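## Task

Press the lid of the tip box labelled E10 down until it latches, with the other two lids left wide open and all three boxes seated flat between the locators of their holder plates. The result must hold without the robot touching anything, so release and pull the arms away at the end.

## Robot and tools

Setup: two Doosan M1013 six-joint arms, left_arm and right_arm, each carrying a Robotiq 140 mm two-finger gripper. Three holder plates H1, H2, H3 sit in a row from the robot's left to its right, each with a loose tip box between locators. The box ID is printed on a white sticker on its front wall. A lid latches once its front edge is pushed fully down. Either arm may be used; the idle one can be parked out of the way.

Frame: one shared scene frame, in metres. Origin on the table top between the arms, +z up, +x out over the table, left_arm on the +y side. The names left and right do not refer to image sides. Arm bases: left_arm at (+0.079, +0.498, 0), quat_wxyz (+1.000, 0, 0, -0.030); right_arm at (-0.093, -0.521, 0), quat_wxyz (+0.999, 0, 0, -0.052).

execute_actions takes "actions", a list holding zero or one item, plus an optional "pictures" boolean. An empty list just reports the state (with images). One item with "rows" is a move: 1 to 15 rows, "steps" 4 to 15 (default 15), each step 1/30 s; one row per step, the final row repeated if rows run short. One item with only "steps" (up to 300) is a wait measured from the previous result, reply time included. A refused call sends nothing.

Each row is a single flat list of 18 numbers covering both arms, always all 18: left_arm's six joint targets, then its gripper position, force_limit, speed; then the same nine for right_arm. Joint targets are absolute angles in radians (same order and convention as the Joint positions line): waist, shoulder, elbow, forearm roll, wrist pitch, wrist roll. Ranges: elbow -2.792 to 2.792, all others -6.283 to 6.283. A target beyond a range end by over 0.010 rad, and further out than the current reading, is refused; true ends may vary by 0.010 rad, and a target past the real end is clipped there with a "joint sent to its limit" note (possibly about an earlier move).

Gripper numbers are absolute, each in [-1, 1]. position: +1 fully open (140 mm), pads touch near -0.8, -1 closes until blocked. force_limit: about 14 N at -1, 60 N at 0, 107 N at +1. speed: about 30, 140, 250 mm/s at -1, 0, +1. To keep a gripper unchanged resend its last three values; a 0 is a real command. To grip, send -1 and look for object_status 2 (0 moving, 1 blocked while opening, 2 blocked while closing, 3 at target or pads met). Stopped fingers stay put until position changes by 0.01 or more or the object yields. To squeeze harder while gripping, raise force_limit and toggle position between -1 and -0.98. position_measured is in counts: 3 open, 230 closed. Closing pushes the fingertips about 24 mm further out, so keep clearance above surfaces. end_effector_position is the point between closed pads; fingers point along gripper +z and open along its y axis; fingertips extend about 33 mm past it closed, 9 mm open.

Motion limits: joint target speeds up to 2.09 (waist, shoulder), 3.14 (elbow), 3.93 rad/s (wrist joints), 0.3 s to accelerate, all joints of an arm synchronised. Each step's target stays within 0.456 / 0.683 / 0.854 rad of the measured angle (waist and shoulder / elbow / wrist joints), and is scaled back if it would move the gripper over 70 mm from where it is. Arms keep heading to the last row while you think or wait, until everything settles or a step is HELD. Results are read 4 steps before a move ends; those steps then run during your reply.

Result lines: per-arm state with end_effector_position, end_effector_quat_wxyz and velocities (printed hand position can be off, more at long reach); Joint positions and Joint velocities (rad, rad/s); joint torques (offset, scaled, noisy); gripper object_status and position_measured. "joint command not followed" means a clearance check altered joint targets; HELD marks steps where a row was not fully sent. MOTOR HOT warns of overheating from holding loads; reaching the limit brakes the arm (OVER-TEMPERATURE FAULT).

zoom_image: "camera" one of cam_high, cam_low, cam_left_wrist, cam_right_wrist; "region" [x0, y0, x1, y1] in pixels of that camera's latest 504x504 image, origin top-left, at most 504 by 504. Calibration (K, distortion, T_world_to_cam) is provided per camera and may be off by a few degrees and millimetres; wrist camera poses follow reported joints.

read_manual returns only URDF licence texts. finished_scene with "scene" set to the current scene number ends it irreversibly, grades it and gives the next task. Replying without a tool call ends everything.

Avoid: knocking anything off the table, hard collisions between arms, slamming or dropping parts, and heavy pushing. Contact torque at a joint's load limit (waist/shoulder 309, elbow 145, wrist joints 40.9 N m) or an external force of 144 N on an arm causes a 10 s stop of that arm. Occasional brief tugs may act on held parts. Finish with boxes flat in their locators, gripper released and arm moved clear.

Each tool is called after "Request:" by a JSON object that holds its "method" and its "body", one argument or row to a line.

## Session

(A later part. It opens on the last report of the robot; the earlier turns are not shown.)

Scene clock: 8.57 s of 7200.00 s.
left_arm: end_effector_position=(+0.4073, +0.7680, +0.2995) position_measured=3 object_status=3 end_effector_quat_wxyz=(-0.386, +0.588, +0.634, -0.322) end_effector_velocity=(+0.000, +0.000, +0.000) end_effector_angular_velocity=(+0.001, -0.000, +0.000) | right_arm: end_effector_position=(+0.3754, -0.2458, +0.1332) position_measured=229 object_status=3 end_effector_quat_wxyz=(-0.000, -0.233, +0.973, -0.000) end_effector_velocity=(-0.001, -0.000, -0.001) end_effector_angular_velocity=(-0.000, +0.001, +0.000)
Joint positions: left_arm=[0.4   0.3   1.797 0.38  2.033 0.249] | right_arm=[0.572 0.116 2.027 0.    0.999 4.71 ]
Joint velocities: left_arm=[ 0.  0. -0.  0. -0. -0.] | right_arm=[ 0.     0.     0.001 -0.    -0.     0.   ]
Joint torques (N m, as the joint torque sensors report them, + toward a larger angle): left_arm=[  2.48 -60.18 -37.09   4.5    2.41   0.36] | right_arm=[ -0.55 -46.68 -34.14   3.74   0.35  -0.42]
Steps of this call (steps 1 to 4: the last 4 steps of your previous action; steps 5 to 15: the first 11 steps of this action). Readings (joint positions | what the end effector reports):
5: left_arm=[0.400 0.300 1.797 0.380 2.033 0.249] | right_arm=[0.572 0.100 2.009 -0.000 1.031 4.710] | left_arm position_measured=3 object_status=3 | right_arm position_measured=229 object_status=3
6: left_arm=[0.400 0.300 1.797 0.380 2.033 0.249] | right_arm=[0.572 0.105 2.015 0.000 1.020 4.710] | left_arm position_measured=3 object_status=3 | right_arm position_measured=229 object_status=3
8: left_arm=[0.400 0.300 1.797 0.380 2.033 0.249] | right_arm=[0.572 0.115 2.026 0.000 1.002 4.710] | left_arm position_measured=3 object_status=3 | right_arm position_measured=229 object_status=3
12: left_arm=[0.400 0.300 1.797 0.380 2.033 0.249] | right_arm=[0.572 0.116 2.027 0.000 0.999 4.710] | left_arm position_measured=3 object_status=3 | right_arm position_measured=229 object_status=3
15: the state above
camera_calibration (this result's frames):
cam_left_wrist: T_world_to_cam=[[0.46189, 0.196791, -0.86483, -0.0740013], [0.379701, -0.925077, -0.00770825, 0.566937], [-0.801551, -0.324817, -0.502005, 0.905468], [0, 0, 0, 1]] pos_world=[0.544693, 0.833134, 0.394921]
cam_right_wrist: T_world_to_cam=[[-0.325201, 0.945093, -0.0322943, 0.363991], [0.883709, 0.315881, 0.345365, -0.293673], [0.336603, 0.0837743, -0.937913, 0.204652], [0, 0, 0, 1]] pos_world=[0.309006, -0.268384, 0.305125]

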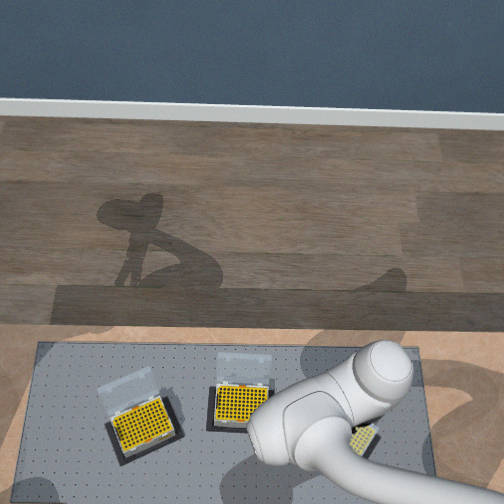

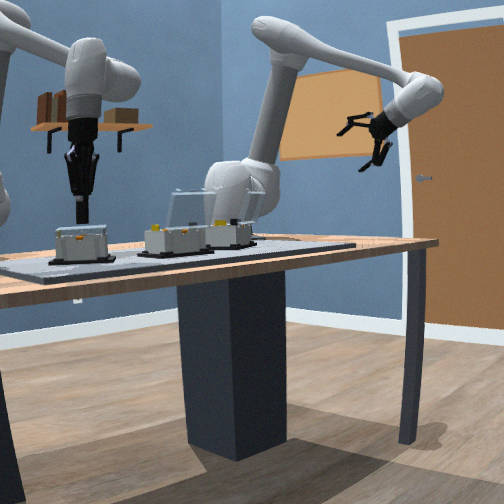

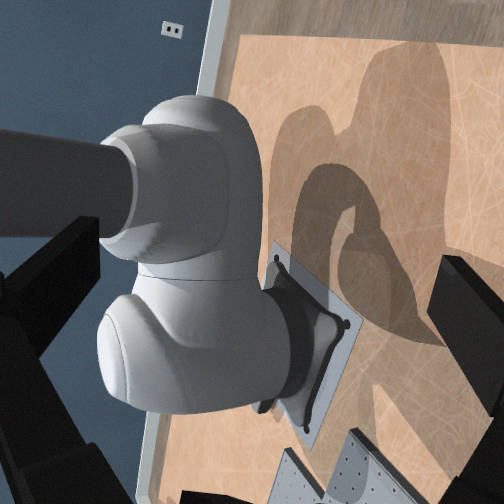

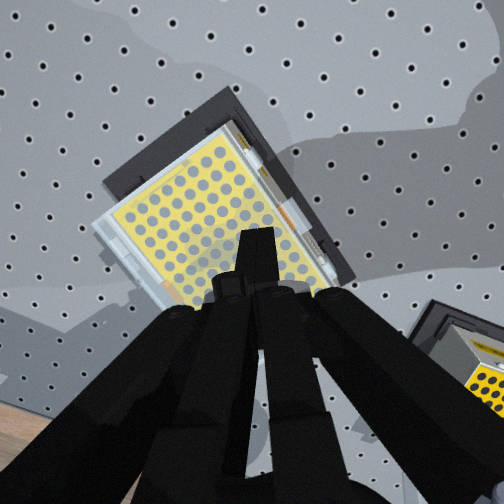

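Request:
{"method": "execute_actions", "body": {
  "actions": [
    {"rows":[[0.4,0.3,1.797,0.38,2.033,0.249,1,0,0,0.572,0.121,2.032,0,0.989,4.71,-0.8,0,0]],"steps":12}
  ]
}}

Request:
{"method": "execute_actions", "body": {
  "actions": [
    {"rows":[[0.4,0.3,1.797,0.38,2.033,0.249,1,0,0,0.572,0.1225,2.0335,0,0.986,4.71,-0.8,0,0]],"steps":12}
  ]
}}

Scene clock: 9.00 s of 7200.00 s.
left_arm: end_effector_position=(+0.4073, +0.7680, +0.2995) position_measured=3 object_status=3 end_effector_quat_wxyz=(-0.386, +0.588, +0.634, -0.322) end_effector_velocity=(-0.000, -0.000, -0.000) end_effector_angular_velocity=(-0.001, +0.001, +0.001) | right_arm: end_effector_position=(+0.3754, -0.2457, +0.1281) position_measured=229 object_status=3 end_effector_quat_wxyz=(-0.000, -0.233, +0.973, -0.000) end_effector_velocity=(-0.000, -0.000, -0.000) end_effector_angular_velocity=(-0.000, +0.001, -0.001)
Joint positions: left_arm=[0.4   0.3   1.797 0.38  2.033 0.249] | right_arm=[0.572 0.121 2.032 0.    0.989 4.71 ]
Joint velocities: left_arm=[ 0.  0.  0. -0.  0.  0.] | right_arm=[0.    0.    0.    0.    0.    0.001]
Joint torques (N m, as the joint torque sensors report them, + toward a larger angle): left_arm=[  1.9  -60.01 -36.97   4.44   2.73   0.29] | right_arm=[ -0.6  -48.46 -34.11   3.64   0.36  -0.37]
Steps of this call (steps 1 to 4: the last 4 steps of your previous action; step 5: the robot went on to your last target; steps 6 to 13: the first 8 steps of this action). Readings (joint positions | what the end effector reports):
6: left_arm=[0.400 0.300 1.797 0.380 2.033 0.249] | right_arm=[0.572 0.116 2.027 0.000 0.998 4.710] | left_arm position_measured=3 object_status=3 | right_arm position_measured=229 object_status=3
7: left_arm=[0.400 0.300 1.797 0.380 2.033 0.249] | right_arm=[0.572 0.119 2.030 0.000 0.994 4.710] | left_arm position_measured=3 object_status=3 | right_arm position_measured=229 object_status=3
9: left_arm=[0.400 0.300 1.797 0.380 2.033 0.249] | right_arm=[0.572 0.121 2.032 0.000 0.990 4.710] | left_arm position_measured=3 object_status=3 | right_arm position_measured=229 object_status=3
13: the state above

Scene clock: 9.40 s of 7200.00 s.
left_arm: end_effector_position=(+0.4073, +0.7680, +0.2995) position_measured=3 object_status=3 end_effector_quat_wxyz=(-0.386, +0.588, +0.634, -0.322) end_effector_velocity=(-0.000, -0.000, +0.000) end_effector_angular_velocity=(+0.000, +0.000, -0.000) | right_arm: end_effector_position=(+0.3754, -0.2458, +0.1266) position_measured=229 object_status=3 end_effector_quat_wxyz=(-0.000, -0.233, +0.973, -0.000) end_effector_velocity=(-0.000, +0.000, -0.000) end_effector_angular_velocity=(+0.000, -0.000, -0.001)
Joint positions: left_arm=[0.4   0.3   1.797 0.38  2.033 0.249] | right_arm=[ 0.572  0.122  2.033 -0.     0.986  4.71 ]
Joint velocities: left_arm=[-0. -0.  0. -0.  0. -0.] | right_arm=[ 0.     0.     0.    -0.    -0.001  0.001]
Joint torques (N m, as the joint torque sensors report them, + toward a larger angle): left_arm=[  4.99 -59.27 -36.16   4.74   2.53   0.32] | right_arm=[ -1.42 -47.11 -33.48   3.58   0.02  -0.22]
Steps of this call (steps 1 to 4: the last 4 steps of your previous action; steps 5 to 12: the first 8 steps of this action). Readings (joint positions | what the end effector reports):
5: left_arm=[0.400 0.300 1.797 0.380 2.033 0.249] | right_arm=[0.572 0.121 2.032 0.000 0.989 4.710] | left_arm position_measured=3 object_status=3 | right_arm position_measured=229 object_status=3
6: left_arm=[0.400 0.300 1.797 0.380 2.033 0.249] | right_arm=[0.572 0.122 2.033 0.000 0.987 4.710] | left_arm position_measured=3 object_status=3 | right_arm position_measured=229 object_status=3
8: left_arm=[0.400 0.300 1.797 0.380 2.033 0.249] | right_arm=[0.572 0.122 2.033 -0.000 0.986 4.710] | left_arm position_measured=3 object_status=3 | right_arm position_measured=229 object_status=3
12: the state above

No contact yet; 1.5 mm more.

Request:
{"method": "execute_actions", "body": {
  "actions": [
    {"rows":[[0.4,0.3,1.797,0.38,2.033,0.249,1,0,0,0.572,0.124,2.035,0,0.983,4.71,-0.8,0,0]],"steps":12}
  ]
}}

Request:
{"method": "execute_actions", "body": {
  "actions": [
    {"rows":[[0.4,0.3,1.797,0.38,2.033,0.249,1,0,0,0.572,0.1255,2.0365,0,0.980,4.71,-0.8,0,0]],"steps":12}
  ]
}}

Scene clock: 11.53 s of 7200.00 s.
left_arm: end_effector_position=(+0.4073, +0.7680, +0.2995) position_measured=3 object_status=3 end_effector_quat_wxyz=(-0.386, +0.588, +0.634, -0.322) end_effector_velocity=(-0.000, +0.000, -0.000) end_effector_angular_velocity=(+0.001, +0.001, -0.000) | right_arm: end_effector_position=(+0.3754, -0.2458, +0.1250) position_measured=229 object_status=3 end_effector_quat_wxyz=(-0.000, -0.233, +0.973, -0.000) end_effector_velocity=(-0.000, -0.000, -0.000) end_effector_angular_velocity=(-0.000, +0.001, +0.001)
Joint positions: left_arm=[0.4   0.3   1.797 0.38  2.033 0.249] | right_arm=[ 0.572  0.124  2.035 -0.     0.983  4.71 ]
Joint velocities: left_arm=[ 0.     0.001  0.001  0.001  0.    -0.   ] | right_arm=[-0.     0.     0.    -0.     0.    -0.001]
Joint torques (N m, as the joint torque sensors report them, + toward a larger angle): left_arm=[ -0.09 -61.   -35.91   4.56   2.95   0.25] | right_arm=[ -1.19 -47.35 -33.93   3.69   0.31  -0.34]
Steps of this call (steps 1 to 4: the last 4 steps of your previous action; steps 5 to 15: the robot went on to your last target; steps 16 to 56: nothing new was sent; steps 57 to 64: the first 8 steps of this action). Readings (joint positions | what the end effector reports):
57: left_arm=[0.400 0.300 1.797 0.380 2.033 0.249] | right_arm=[0.572 0.123 2.034 -0.000 0.986 4.710] | left_arm position_measured=3 object_status=3 | right_arm position_measured=229 object_status=3
58: left_arm=[0.400 0.300 1.797 0.380 2.033 0.249] | right_arm=[0.572 0.123 2.034 -0.000 0.984 4.710] | left_arm position_measured=3 object_status=3 | right_arm position_measured=229 object_status=3
60: left_arm=[0.400 0.300 1.797 0.380 2.033 0.249] | right_arm=[0.572 0.124 2.035 -0.000 0.983 4.710] | left_arm position_measured=3 object_status=3 | right_arm position_measured=229 object_status=3
64: the state above

Scene clock: 11.93 s of 7200.00 s.
left_arm: end_effector_position=(+0.4073, +0.7680, +0.2995) position_measured=3 object_status=3 end_effector_quat_wxyz=(-0.386, +0.588, +0.634, -0.322) end_effector_velocity=(+0.001, +0.000, -0.000) end_effector_angular_velocity=(+0.001, -0.002, -0.001) | right_arm: end_effector_position=(+0.3754, -0.2458, +0.1236) position_measured=229 object_status=3 end_effector_quat_wxyz=(-0.000, -0.233, +0.973, -0.000) end_effector_velocity=(-0.000, -0.000, -0.000) end_effector_angular_velocity=(-0.000, +0.000, -0.002)
Joint positions: left_arm=[0.4   0.3   1.797 0.38  2.033 0.249] | right_arm=[ 0.572  0.125  2.036 -0.     0.98   4.71 ]
Joint velocities: left_arm=[-0.001  0.    -0.002  0.    -0.001 -0.001] | right_arm=[-0.     0.     0.    -0.    -0.     0.002]
Joint torques (N m, as the joint torque sensors report them, + toward a larger angle): left_arm=[ -0.09 -60.37 -36.88   4.45   2.53   0.28] | right_arm=[ -1.9  -42.64 -31.18   3.35  -0.62  -0.4 ]
Steps of this call (steps 1 to 4: the last 4 steps of your previous action; steps 5 to 12: the first 8 steps of this action). Readings (joint positions | what the end effector reports):
5: left_arm=[0.400 0.300 1.797 0.380 2.033 0.249] | right_arm=[0.572 0.124 2.035 -0.000 0.983 4.710] | left_arm position_measured=3 object_status=3 | right_arm position_measured=229 object_status=3
6: left_arm=[0.400 0.300 1.797 0.380 2.033 0.249] | right_arm=[0.572 0.125 2.036 -0.000 0.981 4.710] | left_arm position_measured=3 object_status=3 | right_arm position_measured=229 object_status=3
8: left_arm=[0.400 0.300 1.797 0.380 2.033 0.249] | right_arm=[0.572 0.125 2.036 -0.000 0.980 4.710] | left_arm position_measured=3 object_status=3 | right_arm position_measured=229 object_status=3
12: the state above

Request:
{"method": "execute_actions", "body": {
  "actions": [
    {"rows":[[0.4,0.3,1.797,0.38,2.033,0.249,1,0,0,0.572,0.1265,2.0375,0,0.978,4.71,-0.8,0,0]],"steps":12}
  ],
  "pictures": true
}}

Request:
{"method": "zoom_image", "body": {
  "camera": "cam_low",
  "region": [30, 170, 160, 270]
}}

Scene clock: 12.33 s of 7200.00 s.
left_arm: end_effector_position=(+0.4073, +0.7680, +0.2995) position_measured=3 object_status=3 end_effector_quat_wxyz=(-0.386, +0.588, +0.634, -0.322) end_effector_velocity=(+0.000, -0.000, +0.000) end_effector_angular_velocity=(-0.000, -0.000, -0.001) | right_arm: end_effector_position=(+0.3755, -0.2458, +0.1227) position_measured=229 object_status=3 end_effector_quat_wxyz=(-0.000, -0.233, +0.973, -0.000) end_effector_velocity=(-0.000, -0.000, -0.001) end_effector_angular_velocity=(-0.000, +0.000, -0.001)
Joint positions: left_arm=[0.4   0.3   1.797 0.38  2.033 0.249] | right_arm=[ 0.572  0.126  2.037 -0.     0.978  4.71 ]
Joint velocities: left_arm=[-0.001 -0.001  0.     0.     0.     0.001] | right_arm=[-0.     0.001  0.001 -0.    -0.001  0.001]
Joint torques (N m, as the joint torque sensors report them, + toward a larger angle): left_arm=[  2.83 -63.83 -36.8    4.44   2.41   0.24] | right_arm=[-1.71 -0.16 -7.65  3.46 -6.98 -0.38]
Steps of this call (steps 1 to 4: the last 4 steps of your previous action; steps 5 to 12: the first 8 steps of this action). Readings (joint positions | what the end effector reports):
5: left_arm=[0.400 0.300 1.797 0.380 2.033 0.249] | right_arm=[0.572 0.126 2.037 -0.000 0.980 4.710] | left_arm position_measured=3 object_status=3 | right_arm position_measured=229 object_status=3
6: left_arm=[0.400 0.300 1.797 0.380 2.033 0.249] | right_arm=[0.572 0.126 2.037 -0.000 0.979 4.710] | left_arm position_measured=3 object_status=3 | right_arm position_measured=229 object_status=3
8: left_arm=[0.400 0.300 1.797 0.380 2.033 0.249] | right_arm=[0.572 0.126 2.037 -0.000 0.978 4.710] | left_arm position_measured=3 object_status=3 | right_arm position_measured=229 object_status=3
12: the state above
camera_calibration (this result's frames):
cam_left_wrist: T_world_to_cam=[[0.46189, 0.196791, -0.86483, -0.0740012], [0.379701, -0.925077, -0.00770866, 0.566937], [-0.801552, -0.324816, -0.502005, 0.905468], [0, 0, 0, 1]] pos_world=[0.544693, 0.833134, 0.394921]
cam_right_wrist: T_world_to_cam=[[-0.325249, 0.945076, -0.0323254, 0.363676], [0.883591, 0.315911, 0.345641, -0.290142], [0.336869, 0.083857, -0.93781, 0.194769], [0, 0, 0, 1]] pos_world=[0.30904, -0.268375, 0.294697]

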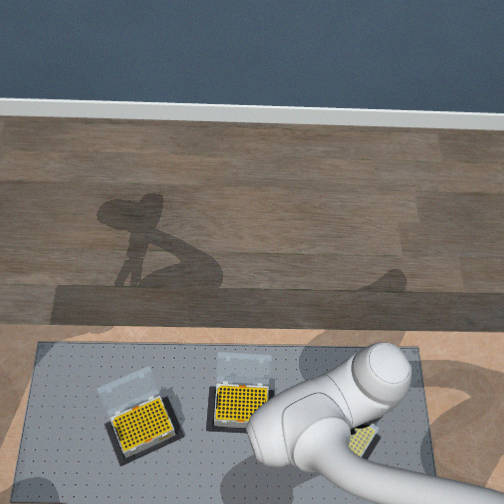

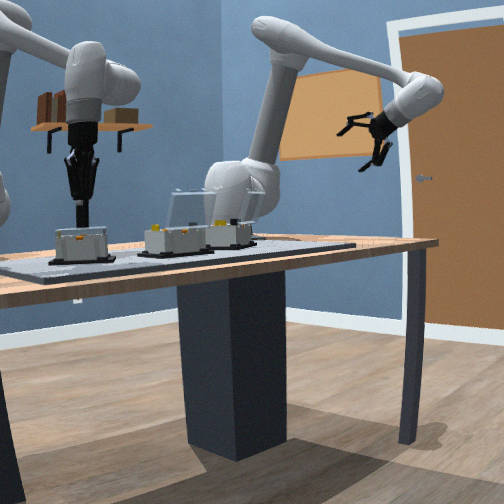

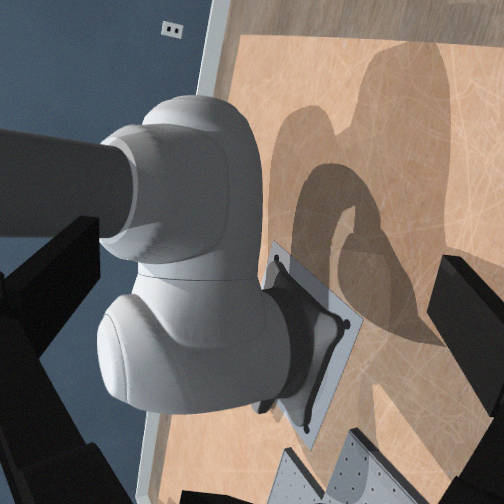

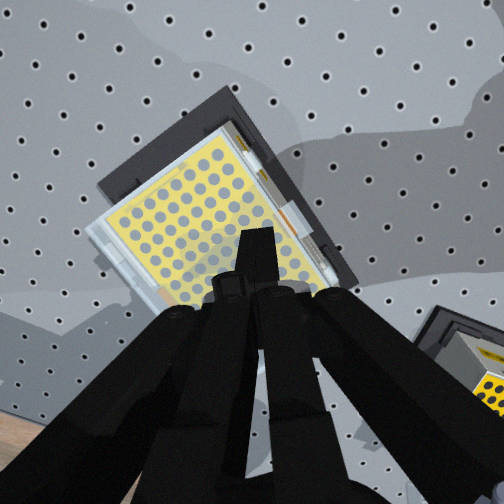

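Region (30, 170, 160, 270) of cam_low's 504x504 image, scaled by 3.877, with more detail than that image has; it fills the top 388 rows of this view, and the rest is white.

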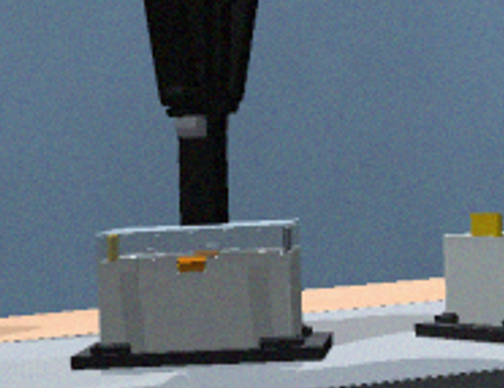

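Request:
{"method": "execute_actions", "body": {
  "actions": [
    {"rows":[[0.4,0.3,1.797,0.38,2.033,0.249,1,0,0,0.572,-0.03,2.0375,0,0.95,4.71,-0.8,0,0]],"steps":15}
  ],
  "pictures": true
}}

Request:
{"method": "zoom_image", "body": {
  "camera": "cam_low",
  "region": [30, 170, 160, 270]
}}

Scene clock: 12.87 s of 7200.00 s.
left_arm: end_effector_position=(+0.4073, +0.7680, +0.2995) position_measured=3 object_status=3 end_effector_quat_wxyz=(-0.386, +0.588, +0.634, -0.322) end_effector_velocity=(+0.000, -0.000, -0.000) end_effector_angular_velocity=(-0.000, -0.002, -0.002) | right_arm: end_effector_position=(+0.3819, -0.2426, +0.2088) position_measured=229 object_status=3 end_effector_quat_wxyz=(+0.089, -0.232, +0.968, +0.021) end_effector_velocity=(-0.000, -0.000, -0.001) end_effector_angular_velocity=(+0.000, -0.000, +0.001)
Joint positions: left_arm=[0.4   0.3   1.797 0.38  2.033 0.249] | right_arm=[ 0.572 -0.03   2.037 -0.     0.95   4.71 ]
Joint velocities: left_arm=[-0.001 -0.001  0.001 -0.    -0.002  0.   ] | right_arm=[-0.    -0.     0.001 -0.    -0.002 -0.001]
Joint torques (N m, as the joint torque sensors report them, + toward a larger angle): left_arm=[  1.33 -62.53 -36.44   4.48   2.41   0.29] | right_arm=[ -0.11 -33.93 -37.31   3.93   0.16  -0.32]
Steps of this call (steps 1 to 4: the last 4 steps of your previous action; step 5: the robot went on to your last target; steps 6 to 16: the first 11 steps of this action). Readings (joint positions | what the end effector reports):
6: left_arm=[0.400 0.300 1.797 0.380 2.033 0.249] | right_arm=[0.572 0.126 2.037 -0.000 0.978 4.710] | left_arm position_measured=3 object_status=3 | right_arm position_measured=229 object_status=3
7: left_arm=[0.400 0.300 1.797 0.380 2.033 0.249] | right_arm=[0.572 0.120 2.038 -0.000 0.976 4.710] | left_arm position_measured=3 object_status=3 | right_arm position_measured=229 object_status=3
9: left_arm=[0.400 0.300 1.797 0.380 2.033 0.249] | right_arm=[0.572 0.085 2.038 -0.000 0.970 4.710] | left_arm position_measured=3 object_status=3 | right_arm position_measured=229 object_status=3
13: left_arm=[0.400 0.300 1.797 0.380 2.033 0.249] | right_arm=[0.572 -0.015 2.037 -0.000 0.953 4.710] | left_arm position_measured=3 object_status=3 | right_arm position_measured=229 object_status=3
16: the state above
camera_calibration (this result's frames):
cam_left_wrist: T_world_to_cam=[[0.46189, 0.19679, -0.86483, -0.0740012], [0.379701, -0.925077, -0.00770834, 0.566937], [-0.801552, -0.324816, -0.502005, 0.905468], [0, 0, 0, 1]] pos_world=[0.544693, 0.833134, 0.394921]
cam_right_wrist: T_world_to_cam=[[-0.321952, 0.94673, -0.00698766, 0.359375], [0.813152, 0.280291, 0.510118, -0.342631], [0.484902, 0.158551, -0.860076, 0.218405], [0, 0, 0, 1]] pos_world=[0.288408, -0.278823, 0.365139]

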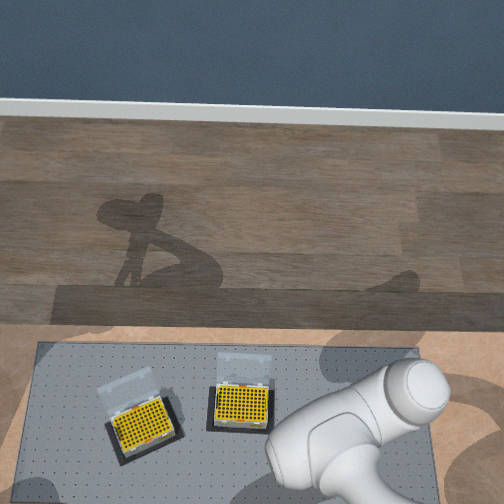

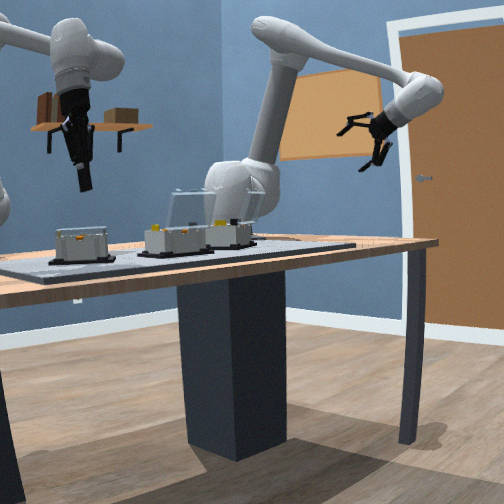

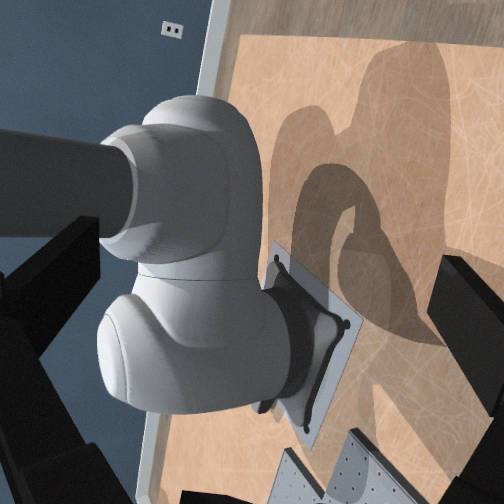

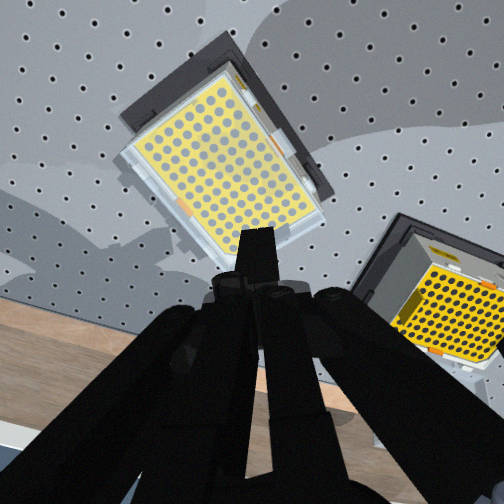

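Region (30, 170, 160, 270) of cam_low's 504x504 image, scaled by 3.877, with more detail than that image has; it fills the top 388 rows of this view, and the rest is white.

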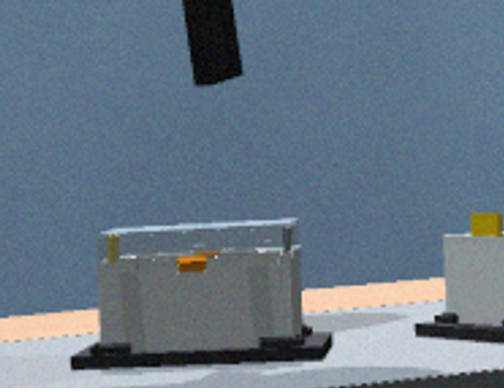

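Stayed down.

Request:
{"method": "finished_scene", "body": {
  "scene": 2
}}

The scene is finished: the task was done.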